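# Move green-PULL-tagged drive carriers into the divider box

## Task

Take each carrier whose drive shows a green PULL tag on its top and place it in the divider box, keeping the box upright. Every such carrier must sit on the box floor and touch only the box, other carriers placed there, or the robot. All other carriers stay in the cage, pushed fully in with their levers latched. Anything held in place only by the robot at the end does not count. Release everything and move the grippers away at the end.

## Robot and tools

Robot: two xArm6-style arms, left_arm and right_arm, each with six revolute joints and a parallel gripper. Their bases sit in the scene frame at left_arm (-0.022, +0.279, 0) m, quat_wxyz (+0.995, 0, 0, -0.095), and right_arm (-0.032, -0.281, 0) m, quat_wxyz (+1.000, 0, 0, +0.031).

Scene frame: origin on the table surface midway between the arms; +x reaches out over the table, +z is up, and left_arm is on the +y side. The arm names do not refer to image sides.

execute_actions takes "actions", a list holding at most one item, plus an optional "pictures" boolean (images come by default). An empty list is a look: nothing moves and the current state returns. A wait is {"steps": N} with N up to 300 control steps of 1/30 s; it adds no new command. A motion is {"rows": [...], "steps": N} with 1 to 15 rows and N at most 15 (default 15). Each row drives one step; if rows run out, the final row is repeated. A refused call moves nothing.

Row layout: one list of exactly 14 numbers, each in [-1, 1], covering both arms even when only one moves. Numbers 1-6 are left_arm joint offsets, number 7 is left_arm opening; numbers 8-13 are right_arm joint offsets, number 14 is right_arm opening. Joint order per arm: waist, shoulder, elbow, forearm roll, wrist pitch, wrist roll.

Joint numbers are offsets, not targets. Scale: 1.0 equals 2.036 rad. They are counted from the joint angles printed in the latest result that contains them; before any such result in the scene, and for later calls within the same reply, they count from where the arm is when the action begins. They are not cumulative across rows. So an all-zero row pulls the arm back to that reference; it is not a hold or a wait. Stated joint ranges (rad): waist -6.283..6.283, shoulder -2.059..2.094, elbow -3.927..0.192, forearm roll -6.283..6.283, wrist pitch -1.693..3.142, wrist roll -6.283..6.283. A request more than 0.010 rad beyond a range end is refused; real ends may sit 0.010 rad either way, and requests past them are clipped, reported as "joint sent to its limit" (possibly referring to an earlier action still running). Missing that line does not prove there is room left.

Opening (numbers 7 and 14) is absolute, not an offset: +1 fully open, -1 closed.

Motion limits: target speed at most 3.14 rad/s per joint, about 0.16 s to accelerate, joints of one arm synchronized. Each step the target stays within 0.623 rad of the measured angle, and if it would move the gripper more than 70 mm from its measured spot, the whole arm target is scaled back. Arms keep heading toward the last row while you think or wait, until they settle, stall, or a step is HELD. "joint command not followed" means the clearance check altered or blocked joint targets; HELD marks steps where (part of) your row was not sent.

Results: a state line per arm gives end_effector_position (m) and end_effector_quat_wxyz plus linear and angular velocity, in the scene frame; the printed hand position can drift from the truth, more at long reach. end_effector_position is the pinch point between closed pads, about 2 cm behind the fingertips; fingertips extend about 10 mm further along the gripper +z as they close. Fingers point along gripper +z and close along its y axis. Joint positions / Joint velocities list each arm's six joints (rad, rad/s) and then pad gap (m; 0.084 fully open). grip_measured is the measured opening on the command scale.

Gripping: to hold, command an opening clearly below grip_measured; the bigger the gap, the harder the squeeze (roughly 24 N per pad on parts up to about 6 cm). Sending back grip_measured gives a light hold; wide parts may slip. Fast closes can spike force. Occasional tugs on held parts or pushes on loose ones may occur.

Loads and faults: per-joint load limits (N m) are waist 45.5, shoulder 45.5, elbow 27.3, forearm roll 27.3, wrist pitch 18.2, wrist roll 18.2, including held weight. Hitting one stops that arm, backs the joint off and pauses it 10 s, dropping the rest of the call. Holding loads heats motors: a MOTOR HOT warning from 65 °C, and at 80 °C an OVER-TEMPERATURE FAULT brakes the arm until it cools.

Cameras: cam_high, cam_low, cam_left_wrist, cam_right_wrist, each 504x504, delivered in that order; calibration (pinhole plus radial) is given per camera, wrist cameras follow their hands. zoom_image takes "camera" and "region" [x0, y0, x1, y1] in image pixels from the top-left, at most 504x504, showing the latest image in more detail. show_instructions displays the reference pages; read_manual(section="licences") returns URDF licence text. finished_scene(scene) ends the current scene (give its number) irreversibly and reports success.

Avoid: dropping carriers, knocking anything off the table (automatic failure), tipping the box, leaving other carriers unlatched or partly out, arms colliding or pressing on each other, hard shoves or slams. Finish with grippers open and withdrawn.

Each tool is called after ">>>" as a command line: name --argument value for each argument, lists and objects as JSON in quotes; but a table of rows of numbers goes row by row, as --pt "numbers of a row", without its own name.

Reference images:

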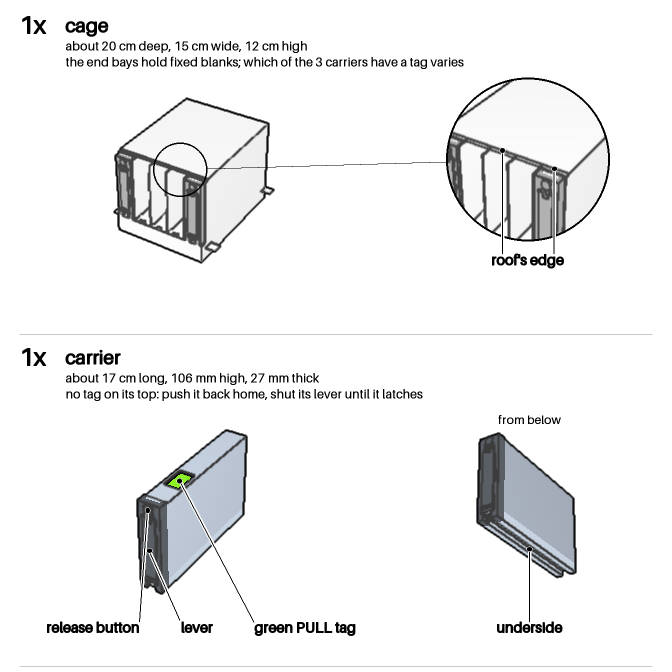

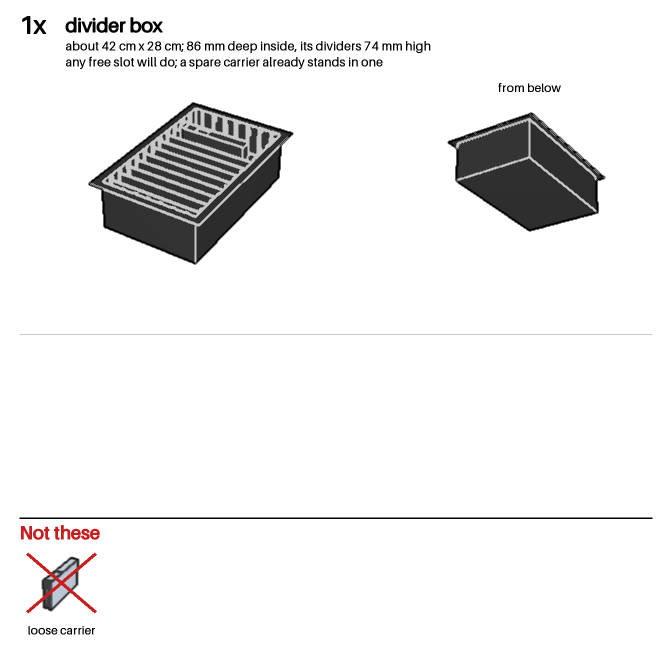

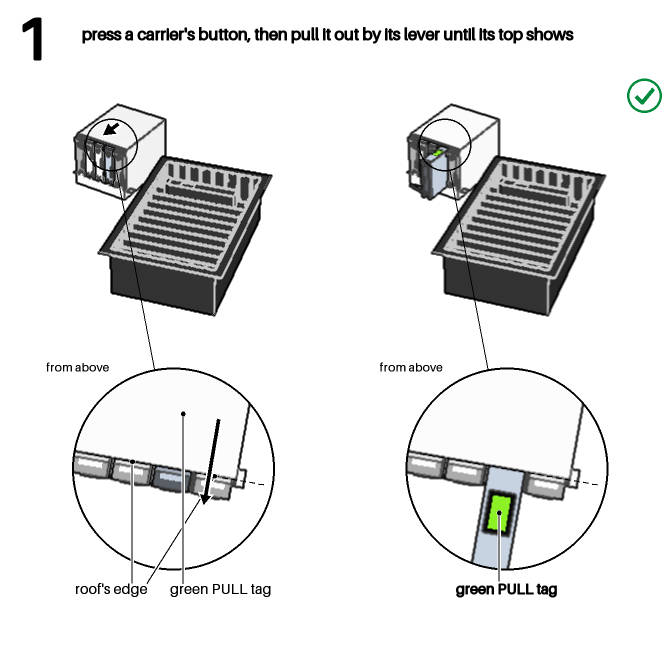

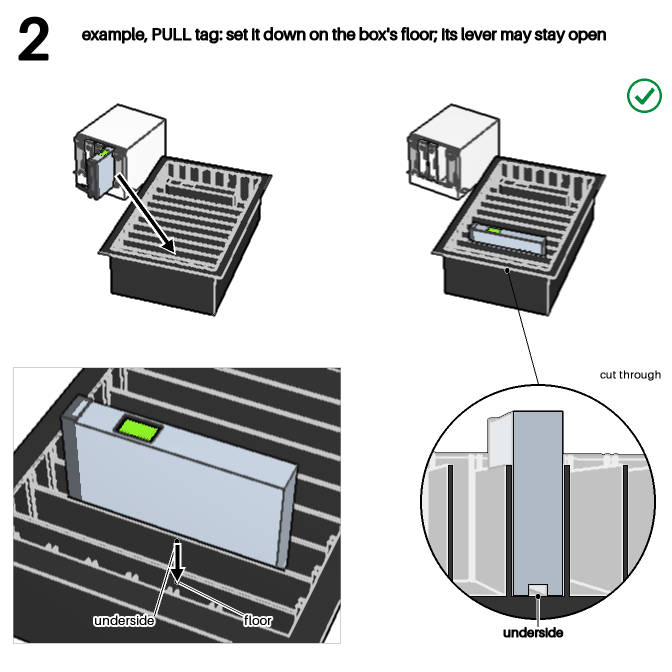

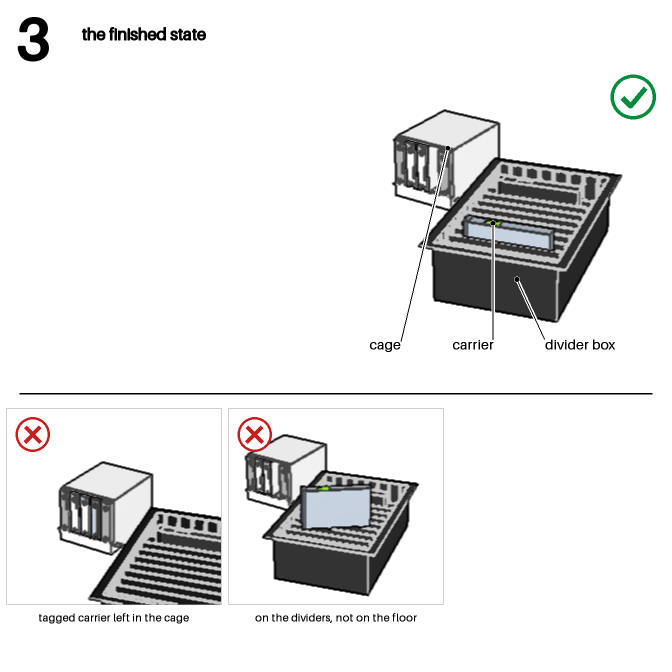

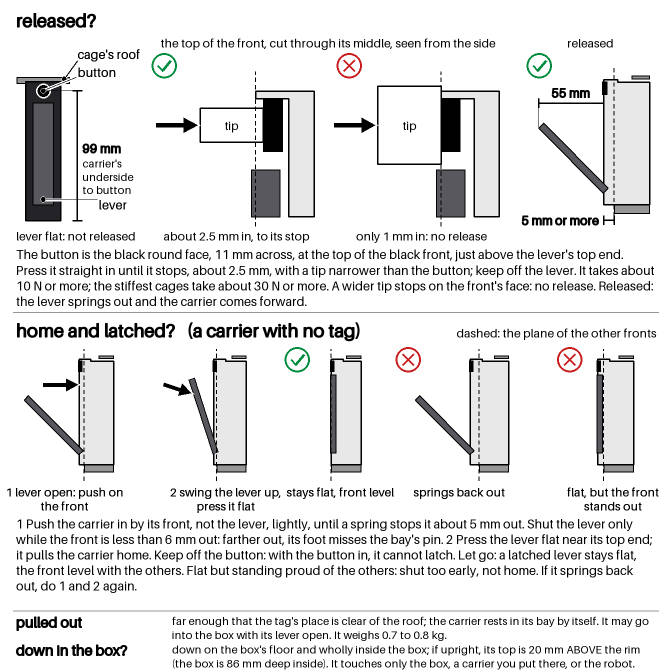

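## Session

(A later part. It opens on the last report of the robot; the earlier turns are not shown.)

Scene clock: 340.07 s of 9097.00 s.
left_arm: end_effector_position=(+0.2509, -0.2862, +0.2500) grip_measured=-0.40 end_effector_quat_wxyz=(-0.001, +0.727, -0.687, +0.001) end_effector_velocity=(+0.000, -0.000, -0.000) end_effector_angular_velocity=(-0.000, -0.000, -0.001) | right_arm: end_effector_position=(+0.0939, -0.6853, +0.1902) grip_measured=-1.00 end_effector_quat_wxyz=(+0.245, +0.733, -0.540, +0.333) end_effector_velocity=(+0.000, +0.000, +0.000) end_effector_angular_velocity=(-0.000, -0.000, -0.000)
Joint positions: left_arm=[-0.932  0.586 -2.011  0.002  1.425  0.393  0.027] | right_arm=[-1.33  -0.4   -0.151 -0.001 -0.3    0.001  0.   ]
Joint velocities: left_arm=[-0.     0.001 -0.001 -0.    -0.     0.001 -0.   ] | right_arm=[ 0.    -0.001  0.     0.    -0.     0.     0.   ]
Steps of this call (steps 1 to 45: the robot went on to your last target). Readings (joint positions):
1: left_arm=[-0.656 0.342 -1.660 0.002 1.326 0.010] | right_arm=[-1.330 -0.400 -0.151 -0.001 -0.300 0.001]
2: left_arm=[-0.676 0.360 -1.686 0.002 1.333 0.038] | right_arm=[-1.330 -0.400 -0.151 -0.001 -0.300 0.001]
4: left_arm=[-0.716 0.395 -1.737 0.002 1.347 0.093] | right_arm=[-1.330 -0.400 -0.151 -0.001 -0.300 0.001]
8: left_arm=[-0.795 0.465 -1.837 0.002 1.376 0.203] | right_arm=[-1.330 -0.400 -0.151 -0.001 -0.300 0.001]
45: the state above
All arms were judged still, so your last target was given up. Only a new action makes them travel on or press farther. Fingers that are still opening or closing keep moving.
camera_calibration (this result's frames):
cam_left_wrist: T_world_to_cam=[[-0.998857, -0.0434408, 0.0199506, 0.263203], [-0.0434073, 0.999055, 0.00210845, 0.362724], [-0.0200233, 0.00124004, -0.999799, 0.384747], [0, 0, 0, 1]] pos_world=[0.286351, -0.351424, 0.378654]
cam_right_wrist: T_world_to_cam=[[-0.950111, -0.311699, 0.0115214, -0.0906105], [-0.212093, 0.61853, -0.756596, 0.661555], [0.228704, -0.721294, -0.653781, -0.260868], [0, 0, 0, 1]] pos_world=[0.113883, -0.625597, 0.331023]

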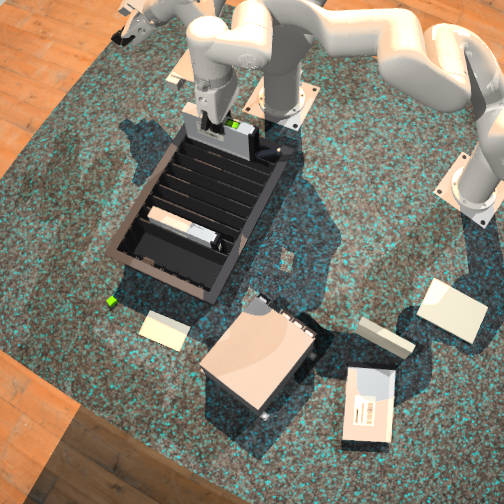

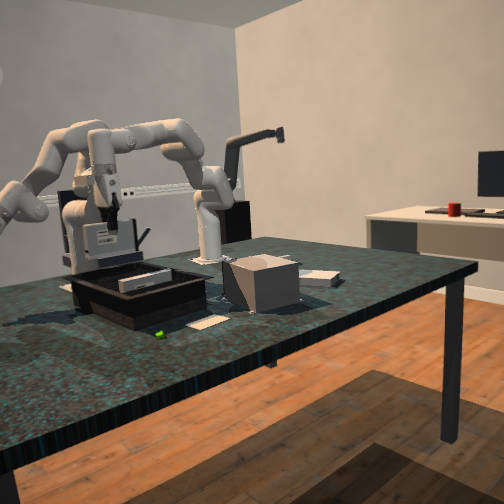

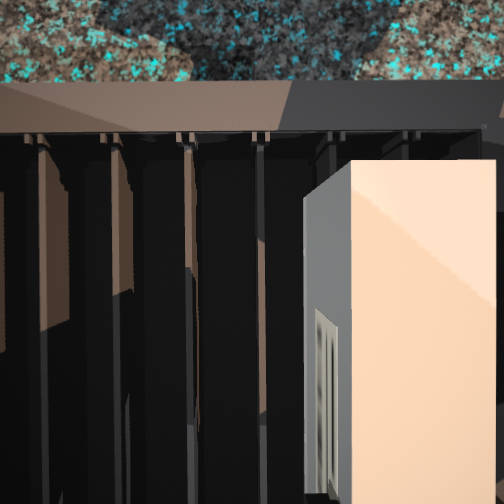

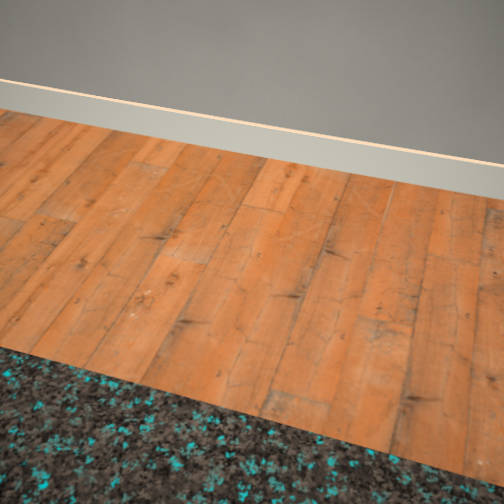

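>>> execute_actions --actions '[{"rows":[[0.0017,0.0548,-0.0183,0,-0.0364,-0.0032,-1,0,0,0,0,0,0,-1]]}]' --pictures false

>>> execute_actions --actions '[{"steps":15}]'

Scene clock: 346.10 s of 9097.00 s.
left_arm: end_effector_position=(+0.2632, -0.3069, +0.2041) grip_measured=-0.40 end_effector_quat_wxyz=(+0.000, +0.730, -0.684, +0.004) end_effector_velocity=(+0.002, -0.004, +0.008) end_effector_angular_velocity=(-0.021, -0.010, -0.001) | right_arm: end_effector_position=(+0.0939, -0.6853, +0.1902) grip_measured=-1.00 end_effector_quat_wxyz=(+0.245, +0.733, -0.540, +0.333) end_effector_velocity=(+0.000, -0.000, +0.000) end_effector_angular_velocity=(-0.000, -0.001, -0.000)
Joint positions: left_arm=[-0.928  0.694 -2.052  0.002  1.351  0.386  0.027] | right_arm=[-1.33  -0.4   -0.151 -0.001 -0.3    0.001  0.   ]
Joint velocities: left_arm=[ 0.    -0.005 -0.01  -0.    -0.009  0.002  0.   ] | right_arm=[ 0.    -0.001 -0.    -0.     0.     0.001  0.   ]
Steps of this call (steps 1 to 90: nothing new was sent; then 2.53 s passed at rest; steps 91 to 105: all 15 steps of this action). Readings (joint positions):
91: left_arm=[-0.932 0.586 -2.011 0.002 1.425 0.393] | right_arm=[-1.330 -0.400 -0.151 -0.001 -0.300 0.001]
92: left_arm=[-0.932 0.589 -2.013 0.002 1.423 0.393] | right_arm=[-1.330 -0.400 -0.151 -0.001 -0.300 0.001]
94: left_arm=[-0.931 0.617 -2.030 0.002 1.399 0.391] | right_arm=[-1.330 -0.400 -0.151 -0.001 -0.300 0.001]
98: left_arm=[-0.929 0.688 -2.036 0.002 1.362 0.387] | right_arm=[-1.330 -0.400 -0.151 -0.001 -0.300 0.001]
105: the state above

Scene clock: 346.60 s of 9097.00 s.
left_arm: end_effector_position=(+0.2628, -0.3059, +0.2003) grip_measured=-0.40 end_effector_quat_wxyz=(-0.001, +0.730, -0.684, +0.001) end_effector_velocity=(-0.000, +0.001, -0.004) end_effector_angular_velocity=(+0.007, +0.003, -0.001) | right_arm: end_effector_position=(+0.0939, -0.6853, +0.1902) grip_measured=-1.00 end_effector_quat_wxyz=(+0.245, +0.733, -0.540, +0.333) end_effector_velocity=(+0.000, +0.000, -0.000) end_effector_angular_velocity=(+0.001, +0.001, +0.001)
Joint positions: left_arm=[-0.928  0.697 -2.049  0.002  1.351  0.386  0.027] | right_arm=[-1.33  -0.4   -0.151 -0.001 -0.3    0.001  0.   ]
Joint velocities: left_arm=[ 0.001  0.004  0.004  0.     0.     0.001 -0.   ] | right_arm=[ 0.001 -0.     0.001 -0.001  0.    -0.     0.   ]
Steps of this call (steps 1 to 15: the robot went on to your last target). Readings (joint positions):
1: left_arm=[-0.928 0.694 -2.052 0.002 1.351 0.386] | right_arm=[-1.330 -0.400 -0.151 -0.001 -0.300 0.001]
2: left_arm=[-0.928 0.695 -2.051 0.002 1.351 0.386] | right_arm=[-1.330 -0.400 -0.151 -0.001 -0.300 0.001]
4: left_arm=[-0.928 0.697 -2.049 0.002 1.351 0.386] | right_arm=[-1.330 -0.400 -0.151 -0.001 -0.300 0.001]
8: left_arm=[-0.928 0.698 -2.048 0.002 1.351 0.386] | right_arm=[-1.330 -0.400 -0.151 -0.001 -0.300 0.001]
15: the state above
All arms were judged still, so your last target was given up. Only a new action makes them travel on or press farther. Fingers that are still opening or closing keep moving.
camera_calibration (this result's frames):
cam_left_wrist: T_world_to_cam=[[-0.998383, -0.0532294, 0.0199348, 0.272144], [-0.0532004, 0.998582, 0.00198146, 0.385412], [-0.020012, 0.000917719, -0.999799, 0.335239], [0, 0, 0, 1]] pos_world=[0.298917, -0.370687, 0.328983]
cam_right_wrist: T_world_to_cam=[[-0.950111, -0.311699, 0.0115215, -0.0906106], [-0.212093, 0.61853, -0.756596, 0.661555], [0.228704, -0.721294, -0.653781, -0.260868], [0, 0, 0, 1]] pos_world=[0.113883, -0.625597, 0.331023]

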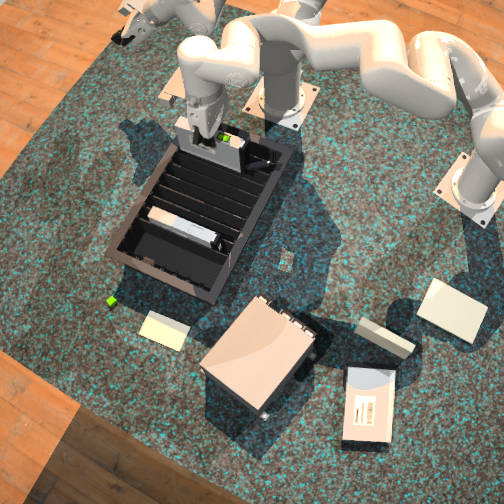

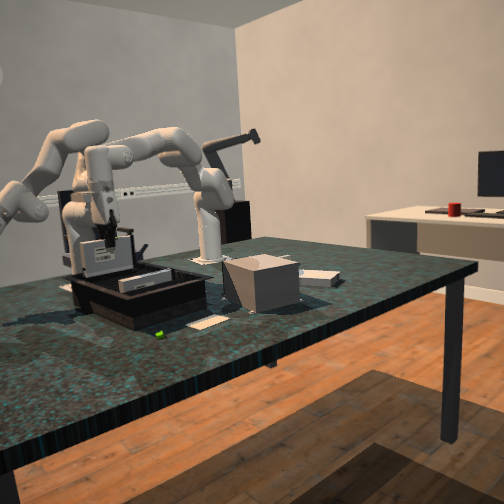

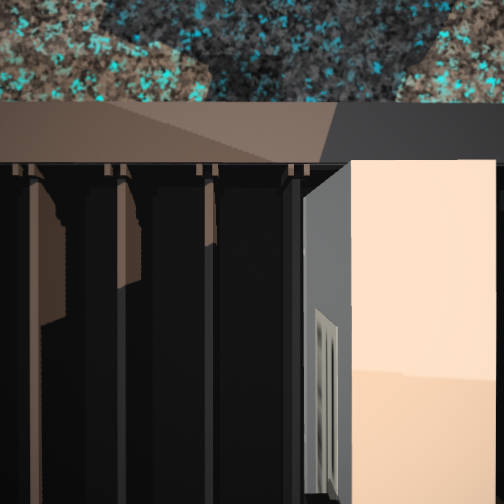

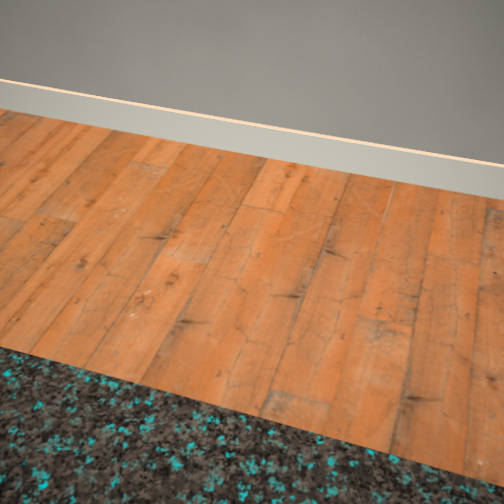

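>>> execute_actions --actions '[{"rows":[[-0.0011,0.0007,0.0145,0,-0.0152,-0.0011,-1,0,0,0,0,0,0,-1],[-0.0011,0.0007,0.0145,0,-0.0152,-0.0011,-1,0,0,0,0,0,0,-1],[-0.0011,0.0007,0.0145,0,-0.0152,-0.0011,-1,0,0,0,0,0,0,-1],[-0.0011,0.0007,0.0145,0,-0.0152,-0.0011,-1,0,0,0,0,0,0,-1],[-0.0011,0.002,0.028,0,-0.03,-0.0011,-1,0,0,0,0,0,0,-1],[-0.0011,0.002,0.028,0,-0.03,-0.0011,-1,0,0,0,0,0,0,-1],[-0.0011,0.002,0.028,0,-0.03,-0.0011,-1,0,0,0,0,0,0,-1],[-0.0011,0.002,0.028,0,-0.03,-0.0011,-1,0,0,0,0,0,0,-1],[-0.0011,0.004,0.0405,0,-0.0445,-0.0011,-1,0,0,0,0,0,0,-1],[-0.0011,0.004,0.0405,0,-0.0445,-0.0011,-1,0,0,0,0,0,0,-1],[-0.0011,0.004,0.0405,0,-0.0445,-0.0011,-1,0,0,0,0,0,0,-1],[-0.0011,0.004,0.0405,0,-0.0445,-0.0011,-1,0,0,0,0,0,0,-1],[-0.0011,0.0067,0.0521,0,-0.0588,-0.0011,-1,0,0,0,0,0,0,-1]]}]' --pictures false

>>> execute_actions --actions '[{"steps":20}]'

Scene clock: 355.60 s of 9097.00 s.
left_arm: end_effector_position=(+0.2616, -0.3068, +0.1659) grip_measured=-0.40 end_effector_quat_wxyz=(-0.001, +0.730, -0.684, +0.001) end_effector_velocity=(+0.003, -0.006, -0.083) end_effector_angular_velocity=(-0.029, -0.014, -0.001) | right_arm: end_effector_position=(+0.0939, -0.6853, +0.1902) grip_measured=-1.00 end_effector_quat_wxyz=(+0.245, +0.733, -0.540, +0.333) end_effector_velocity=(+0.000, -0.000, +0.001) end_effector_angular_velocity=(-0.001, -0.001, -0.000)
Joint positions: left_arm=[-0.931  0.706 -1.965  0.002  1.258  0.384  0.027] | right_arm=[-1.33  -0.4   -0.151 -0.001 -0.3    0.001  0.   ]
Joint velocities: left_arm=[-0.     0.031  0.194 -0.    -0.258  0.    -0.   ] | right_arm=[ 0.    -0.001 -0.     0.001 -0.    -0.     0.   ]
Steps of this call (steps 1 to 90: nothing new was sent; then 5.50 s passed at rest; steps 91 to 105: all 15 steps of this action). Readings (joint positions):
91: left_arm=[-0.928 0.698 -2.048 0.002 1.351 0.386] | right_arm=[-1.330 -0.400 -0.151 -0.001 -0.300 0.001]
92: left_arm=[-0.929 0.697 -2.046 0.002 1.347 0.386] | right_arm=[-1.330 -0.400 -0.151 -0.001 -0.300 0.001]
94: left_arm=[-0.929 0.697 -2.036 0.002 1.335 0.385] | right_arm=[-1.330 -0.400 -0.151 -0.001 -0.300 0.001]
98: left_arm=[-0.931 0.700 -2.009 0.002 1.309 0.384] | right_arm=[-1.330 -0.400 -0.151 -0.001 -0.300 0.001]
105: the state above

Scene clock: 356.27 s of 9097.00 s.
left_arm: end_effector_position=(+0.2615, -0.3066, +0.1553) grip_measured=-0.40 end_effector_quat_wxyz=(-0.001, +0.730, -0.684, +0.001) end_effector_velocity=(+0.000, -0.000, +0.001) end_effector_angular_velocity=(-0.002, -0.001, +0.001) | right_arm: end_effector_position=(+0.0939, -0.6853, +0.1902) grip_measured=-1.00 end_effector_quat_wxyz=(+0.245, +0.733, -0.540, +0.333) end_effector_velocity=(-0.000, -0.000, +0.000) end_effector_angular_velocity=(-0.001, +0.000, -0.000)
Joint positions: left_arm=[-0.931  0.711 -1.943  0.002  1.231  0.384  0.027] | right_arm=[-1.33  -0.4   -0.151 -0.001 -0.3    0.001  0.   ]
Joint velocities: left_arm=[ 0.    -0.001 -0.    -0.    -0.    -0.    -0.   ] | right_arm=[-0.001 -0.    -0.001 -0.001 -0.    -0.     0.   ]
Steps of this call (steps 1 to 20: the robot went on to your last target). Readings (joint positions):
1: left_arm=[-0.931 0.708 -1.959 0.002 1.250 0.384] | right_arm=[-1.330 -0.400 -0.151 -0.001 -0.300 0.001]
2: left_arm=[-0.931 0.709 -1.953 0.002 1.244 0.384] | right_arm=[-1.330 -0.400 -0.151 -0.001 -0.300 0.001]
4: left_arm=[-0.931 0.711 -1.946 0.002 1.237 0.384] | right_arm=[-1.330 -0.400 -0.151 -0.001 -0.300 0.001]
8: left_arm=[-0.931 0.711 -1.944 0.002 1.232 0.384] | right_arm=[-1.330 -0.400 -0.151 -0.001 -0.300 0.001]
20: the state above
camera_calibration (this result's frames):
cam_left_wrist: T_world_to_cam=[[-0.998397, -0.0529646, 0.0199733, 0.271782], [-0.0529378, 0.998596, 0.00186913, 0.386139], [-0.0200443, 0.000808788, -0.999799, 0.290243], [0, 0, 0, 1]] pos_world=[0.297605, -0.371437, 0.284034]
cam_right_wrist: T_world_to_cam=[[-0.950111, -0.311699, 0.0115214, -0.0906105], [-0.212093, 0.61853, -0.756596, 0.661555], [0.228704, -0.721294, -0.653781, -0.260868], [0, 0, 0, 1]] pos_world=[0.113883, -0.625597, 0.331023]

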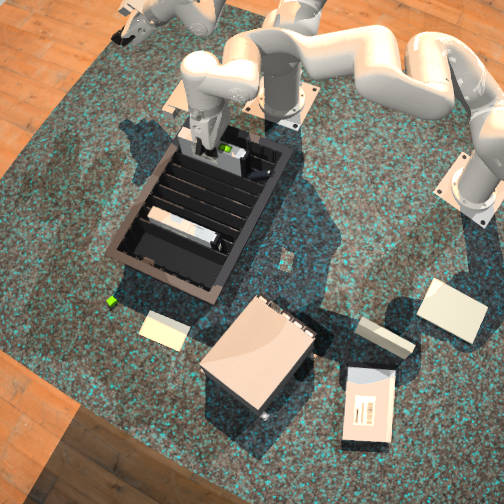

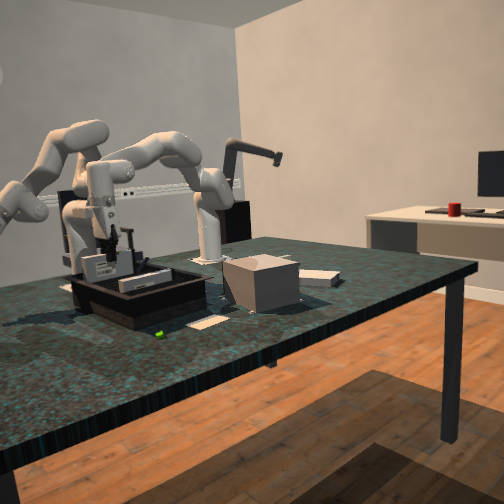

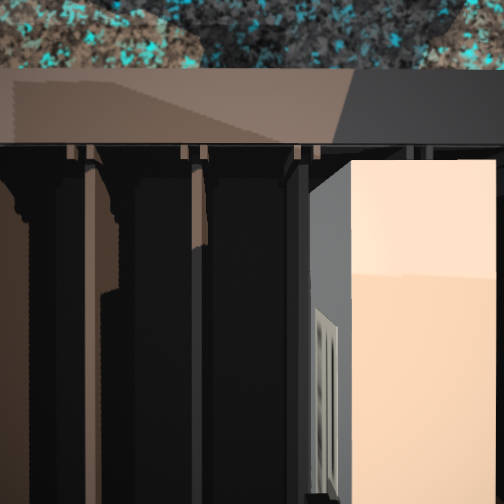

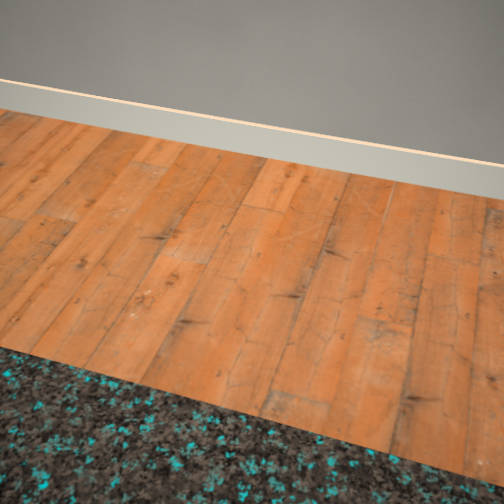

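In the slot.

>>> execute_actions --actions '[{"rows":[[0,0.0037,0.0103,0,-0.014,0,-1,0,0,0,0,0,0,-1],[0,0.0037,0.0103,0,-0.014,0,-1,0,0,0,0,0,0,-1],[0,0.0037,0.0103,0,-0.014,0,-1,0,0,0,0,0,0,-1],[0,0.0037,0.0103,0,-0.014,0,-1,0,0,0,0,0,0,-1],[0,0.0082,0.0198,0,-0.028,0,-1,0,0,0,0,0,0,-1],[0,0.0082,0.0198,0,-0.028,0,-1,0,0,0,0,0,0,-1],[0,0.0082,0.0198,0,-0.028,0,-1,0,0,0,0,0,0,-1],[0,0.0082,0.0198,0,-0.028,0,-1,0,0,0,0,0,0,-1],[0,0.0134,0.0285,0,-0.0419,0,-1,0,0,0,0,0,0,-1],[0,0.0134,0.0285,0,-0.0419,0,-1,0,0,0,0,0,0,-1],[0,0.0134,0.0285,0,-0.0419,0,-1,0,0,0,0,0,0,-1],[0,0.0134,0.0285,0,-0.0419,0,-1,0,0,0,0,0,0,-1],[0,0.0192,0.0364,0,-0.0556,0,-1,0,0,0,0,0,0,-1]]}]' --pictures false

>>> execute_actions --actions '[{"steps":20}]' --pictures false

>>> execute_actions --actions '[{"rows":[[0,0,0,0,0,0,0,0,0,0,0,0,0,-1]],"steps":12}]'

>>> execute_actions --actions '[{"rows":[[0,-0.08,-0.07,0,0.15,0,0,0,0,0,0,0,0,-1]]}]' --pictures false

>>> execute_actions --actions '[{"rows":[[0.3,-0.2,0.2,0,0,0,0,0,0,0,0,0,0,-1]]}]' --pictures false

>>> execute_actions --actions '[{"steps":40}]'

Scene clock: 366.93 s of 9097.00 s.
left_arm: end_effector_position=(+0.2616, -0.3071, +0.1189) grip_measured=-0.40 end_effector_quat_wxyz=(-0.001, +0.730, -0.684, +0.001) end_effector_velocity=(+0.003, -0.008, -0.093) end_effector_angular_velocity=(-0.029, -0.014, -0.001) | right_arm: end_effector_position=(+0.0939, -0.6853, +0.1902) grip_measured=-1.00 end_effector_quat_wxyz=(+0.245, +0.733, -0.540, +0.333) end_effector_velocity=(+0.000, +0.000, +0.000) end_effector_angular_velocity=(-0.001, -0.000, -0.000)
Joint positions: left_arm=[-0.931  0.739 -1.884  0.002  1.143  0.384  0.027] | right_arm=[-1.33  -0.4   -0.151 -0.001 -0.3    0.001  0.   ]
Joint velocities: left_arm=[-0.001  0.09   0.127 -0.    -0.249 -0.     0.   ] | right_arm=[-0.    -0.001  0.    -0.001 -0.     0.001  0.   ]
Steps of this call (steps 1 to 15: the robot went on to your last target; steps 16 to 90: nothing new was sent; then 7.17 s passed at rest; steps 91 to 105: all 15 steps of this action). Readings (joint positions):
91: left_arm=[-0.931 0.711 -1.943 0.002 1.231 0.384] | right_arm=[-1.330 -0.400 -0.151 -0.001 -0.300 0.001]
92: left_arm=[-0.931 0.711 -1.941 0.002 1.228 0.384] | right_arm=[-1.330 -0.400 -0.151 -0.001 -0.300 0.001]
94: left_arm=[-0.931 0.713 -1.934 0.002 1.216 0.384] | right_arm=[-1.330 -0.400 -0.151 -0.001 -0.300 0.001]
98: left_arm=[-0.931 0.722 -1.914 0.002 1.192 0.384] | right_arm=[-1.330 -0.400 -0.151 -0.001 -0.300 0.001]
105: the state above

Scene clock: 367.60 s of 9097.00 s.
left_arm: end_effector_position=(+0.2616, -0.3072, +0.1081) grip_measured=-0.40 end_effector_quat_wxyz=(-0.000, +0.730, -0.684, +0.002) end_effector_velocity=(-0.000, +0.000, -0.002) end_effector_angular_velocity=(+0.002, +0.001, +0.001) | right_arm: end_effector_position=(+0.0939, -0.6853, +0.1902) grip_measured=-1.00 end_effector_quat_wxyz=(+0.245, +0.733, -0.540, +0.333) end_effector_velocity=(+0.000, -0.000, +0.001) end_effector_angular_velocity=(-0.001, -0.000, +0.001)
Joint positions: left_arm=[-0.931  0.749 -1.869  0.002  1.118  0.384  0.027] | right_arm=[-1.33  -0.4   -0.151 -0.001 -0.3    0.001  0.   ]
Joint velocities: left_arm=[ 0.     0.002  0.001 -0.    -0.001 -0.     0.   ] | right_arm=[ 0.001 -0.    -0.001 -0.     0.    -0.     0.   ]
Steps of this call (steps 1 to 20: the robot went on to your last target). Readings (joint positions):
1: left_arm=[-0.931 0.742 -1.880 0.002 1.136 0.384] | right_arm=[-1.330 -0.400 -0.151 -0.001 -0.300 0.001]
2: left_arm=[-0.931 0.745 -1.876 0.002 1.130 0.384] | right_arm=[-1.330 -0.400 -0.151 -0.001 -0.300 0.001]
4: left_arm=[-0.931 0.749 -1.871 0.002 1.124 0.384] | right_arm=[-1.330 -0.400 -0.151 -0.001 -0.300 0.001]
8: left_arm=[-0.931 0.749 -1.870 0.002 1.119 0.384] | right_arm=[-1.330 -0.400 -0.151 -0.001 -0.300 0.001]
20: the state above

Scene clock: 368.00 s of 9097.00 s.
left_arm: end_effector_position=(+0.2617, -0.3072, +0.1083) grip_measured=-0.01 end_effector_quat_wxyz=(-0.000, +0.730, -0.684, +0.002) end_effector_velocity=(-0.001, +0.001, -0.002) end_effector_angular_velocity=(+0.004, +0.002, -0.000) | right_arm: end_effector_position=(+0.0939, -0.6853, +0.1902) grip_measured=-1.00 end_effector_quat_wxyz=(+0.245, +0.733, -0.540, +0.333) end_effector_velocity=(-0.000, -0.000, +0.000) end_effector_angular_velocity=(+0.000, -0.001, -0.002)
Joint positions: left_arm=[-0.931  0.749 -1.87   0.002  1.118  0.384  0.044] | right_arm=[-1.33  -0.4   -0.151 -0.001 -0.3    0.001  0.   ]
Joint velocities: left_arm=[-0.001  0.002  0.002 -0.     0.    -0.001  0.   ] | right_arm=[ 0.    -0.    -0.     0.002  0.     0.001  0.   ]
Steps of this call (steps 1 to 12: all 12 steps of this action). Readings (joint positions):
1: left_arm=[-0.931 0.749 -1.869 0.002 1.117 0.384] | right_arm=[-1.330 -0.400 -0.151 -0.001 -0.300 0.001]
2: left_arm=[-0.931 0.749 -1.869 0.002 1.117 0.384] | right_arm=[-1.330 -0.400 -0.151 -0.001 -0.300 0.001]
4: left_arm=[-0.930 0.749 -1.870 0.002 1.117 0.384] | right_arm=[-1.330 -0.400 -0.151 -0.001 -0.300 0.001]
8: left_arm=[-0.931 0.749 -1.870 0.002 1.117 0.384] | right_arm=[-1.330 -0.400 -0.151 -0.001 -0.300 0.001]
12: the state above
camera_calibration (this result's frames):
cam_left_wrist: T_world_to_cam=[[-0.998428, -0.0526404, 0.0192341, 0.273064], [-0.0526539, 0.998613, -0.000193515, 0.386951], [-0.0191972, -0.00120596, -0.999815, 0.242343], [0, 0, 0, 1]] pos_world=[0.297662, -0.371748, 0.23712]
cam_right_wrist: T_world_to_cam=[[-0.950111, -0.311699, 0.0115214, -0.0906105], [-0.212093, 0.61853, -0.756596, 0.661555], [0.228704, -0.721294, -0.653781, -0.260868], [0, 0, 0, 1]] pos_world=[0.113883, -0.625597, 0.331023]

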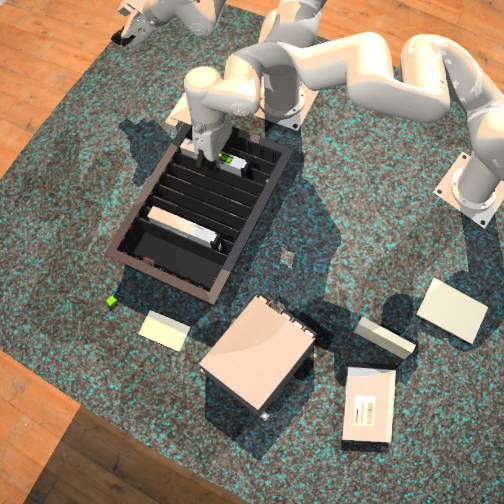

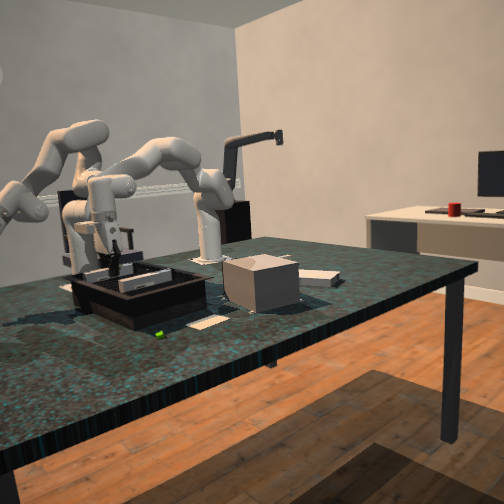

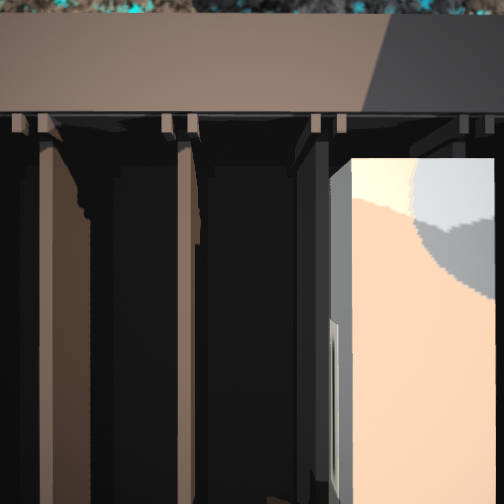

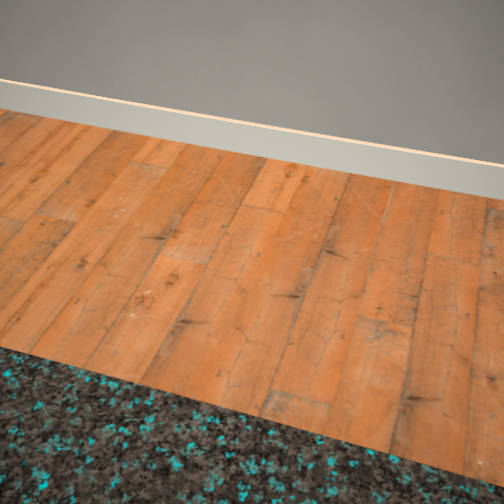

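Scene clock: 368.50 s of 9097.00 s.
left_arm: end_effector_position=(+0.2533, -0.2897, +0.2466) grip_measured=-0.01 end_effector_quat_wxyz=(+0.001, +0.730, -0.684, +0.006) end_effector_velocity=(-0.013, +0.028, +0.082) end_effector_angular_velocity=(+0.022, +0.010, +0.001) | right_arm: end_effector_position=(+0.0939, -0.6853, +0.1902) grip_measured=-1.00 end_effector_quat_wxyz=(+0.245, +0.733, -0.540, +0.333) end_effector_velocity=(-0.000, -0.000, +0.000) end_effector_angular_velocity=(+0.000, -0.001, -0.002)
Joint positions: left_arm=[-0.931  0.592 -2.008  0.002  1.405  0.384  0.044] | right_arm=[-1.33  -0.4   -0.151 -0.001 -0.3    0.001  0.   ]
Joint velocities: left_arm=[ 0.    -0.099 -0.083  0.     0.207 -0.    -0.   ] | right_arm=[-0.     0.    -0.     0.002 -0.     0.     0.   ]
Steps of this call (steps 1 to 15: all 15 steps of this action). Readings (joint positions):
1: left_arm=[-0.931 0.749 -1.870 0.002 1.118 0.384] | right_arm=[-1.330 -0.400 -0.151 -0.001 -0.300 0.001]
2: left_arm=[-0.931 0.748 -1.870 0.002 1.121 0.384] | right_arm=[-1.330 -0.400 -0.151 -0.001 -0.300 0.001]
4: left_arm=[-0.931 0.734 -1.882 0.002 1.161 0.384] | right_arm=[-1.330 -0.400 -0.151 -0.001 -0.300 0.001]
8: left_arm=[-0.931 0.667 -1.943 0.002 1.266 0.384] | right_arm=[-1.330 -0.400 -0.151 -0.001 -0.300 0.001]
15: the state above

Scene clock: 369.00 s of 9097.00 s.
left_arm: end_effector_position=(+0.3650, -0.1682, +0.2774) grip_measured=-0.01 end_effector_quat_wxyz=(-0.001, +0.813, -0.582, +0.003) end_effector_velocity=(+0.215, +0.311, +0.072) end_effector_angular_velocity=(-0.013, -0.011, +0.618) | right_arm: end_effector_position=(+0.0939, -0.6853, +0.1902) grip_measured=-1.00 end_effector_quat_wxyz=(+0.245, +0.733, -0.540, +0.333) end_effector_velocity=(-0.000, -0.000, +0.000) end_effector_angular_velocity=(-0.001, +0.000, +0.000)
Joint positions: left_arm=[-0.668  0.418 -1.832  0.002  1.41   0.384  0.044] | right_arm=[-1.33  -0.4   -0.151 -0.001 -0.3    0.001  0.   ]
Joint velocities: left_arm=[ 0.618 -0.416  0.408 -0.    -0.009  0.     0.   ] | right_arm=[-0.001 -0.001  0.    -0.001 -0.    -0.001  0.   ]
Steps of this call (steps 1 to 15: all 15 steps of this action). Readings (joint positions):
1: left_arm=[-0.931 0.589 -2.009 0.002 1.410 0.384] | right_arm=[-1.330 -0.400 -0.151 -0.001 -0.300 0.001]
2: left_arm=[-0.929 0.587 -2.007 0.002 1.413 0.384] | right_arm=[-1.330 -0.400 -0.151 -0.001 -0.300 0.001]
4: left_arm=[-0.901 0.568 -1.981 0.001 1.413 0.384] | right_arm=[-1.330 -0.400 -0.151 -0.001 -0.300 0.001]
8: left_arm=[-0.811 0.512 -1.927 0.002 1.412 0.384] | right_arm=[-1.330 -0.400 -0.151 -0.001 -0.300 0.001]
15: the state above

Scene clock: 370.33 s of 9097.00 s.
left_arm: end_effector_position=(+0.4441, +0.0192, +0.3101) grip_measured=-0.01 end_effector_quat_wxyz=(-0.001, +0.902, -0.433, +0.006) end_effector_velocity=(+0.000, +0.000, +0.000) end_effector_angular_velocity=(-0.000, -0.000, +0.000) | right_arm: end_effector_position=(+0.0939, -0.6853, +0.1902) grip_measured=-1.00 end_effector_quat_wxyz=(+0.245, +0.733, -0.540, +0.333) end_effector_velocity=(+0.000, +0.000, -0.000) end_effector_angular_velocity=(+0.000, +0.001, +0.002)
Joint positions: left_arm=[-0.32   0.185 -1.601  0.002  1.405  0.384  0.044] | right_arm=[-1.33  -0.4   -0.151 -0.001 -0.3    0.001  0.   ]
Joint velocities: left_arm=[ 0.001 -0.    -0.     0.     0.     0.001 -0.   ] | right_arm=[ 0.001  0.     0.    -0.001  0.    -0.001  0.   ]
Steps of this call (steps 1 to 40: the robot went on to your last target). Readings (joint positions):
1: left_arm=[-0.648 0.404 -1.819 0.002 1.409 0.384] | right_arm=[-1.330 -0.400 -0.151 -0.001 -0.300 0.001]
2: left_arm=[-0.627 0.390 -1.805 0.002 1.409 0.384] | right_arm=[-1.330 -0.400 -0.151 -0.001 -0.300 0.001]
4: left_arm=[-0.585 0.362 -1.777 0.002 1.409 0.384] | right_arm=[-1.330 -0.400 -0.151 -0.001 -0.300 0.001]
8: left_arm=[-0.500 0.305 -1.720 0.002 1.407 0.384] | right_arm=[-1.330 -0.400 -0.151 -0.001 -0.300 0.001]
40: the state above
camera_calibration (this result's frames):
cam_left_wrist: T_world_to_cam=[[-0.787566, -0.616031, 0.0156941, 0.386718], [-0.616188, 0.787556, -0.0082472, 0.327505], [-0.00727945, -0.0161657, -0.999843, 0.443085], [0, 0, 0, 1]] pos_world=[0.509596, -0.0125358, 0.439647]
cam_right_wrist: T_world_to_cam=[[-0.950111, -0.311699, 0.0115215, -0.0906106], [-0.212094, 0.61853, -0.756596, 0.661555], [0.228704, -0.721294, -0.653781, -0.260868], [0, 0, 0, 1]] pos_world=[0.113883, -0.625597, 0.331023]

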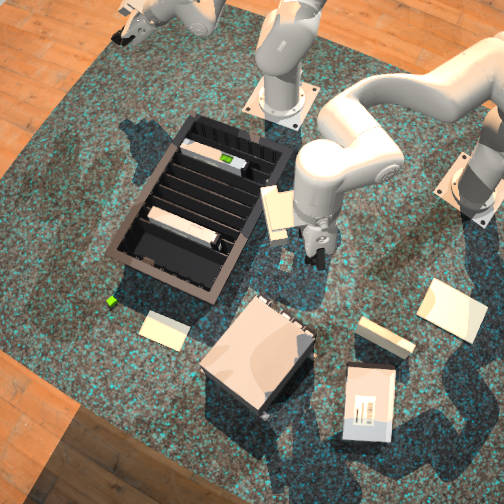

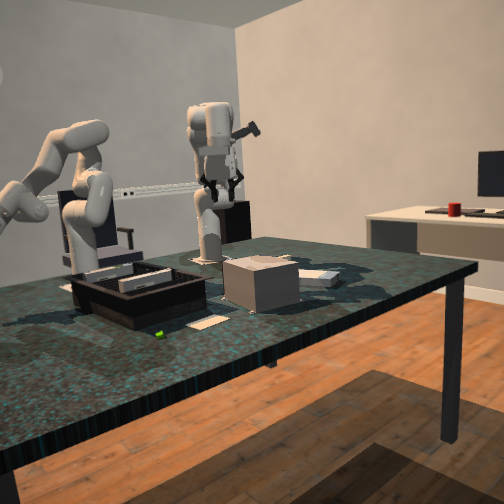

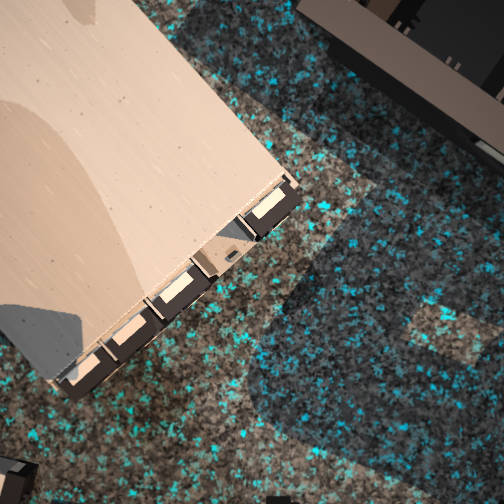

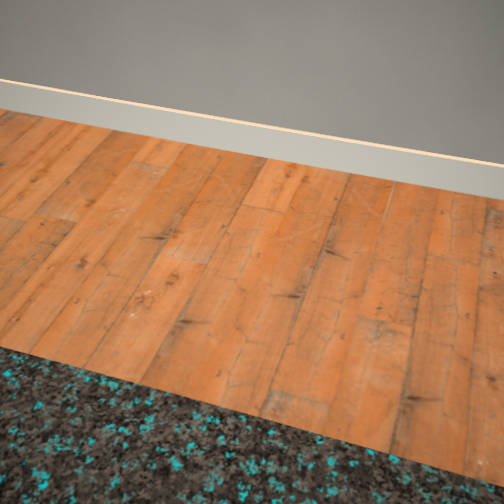

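>>> finished_scene --scene 1

The scene is finished: the task was done.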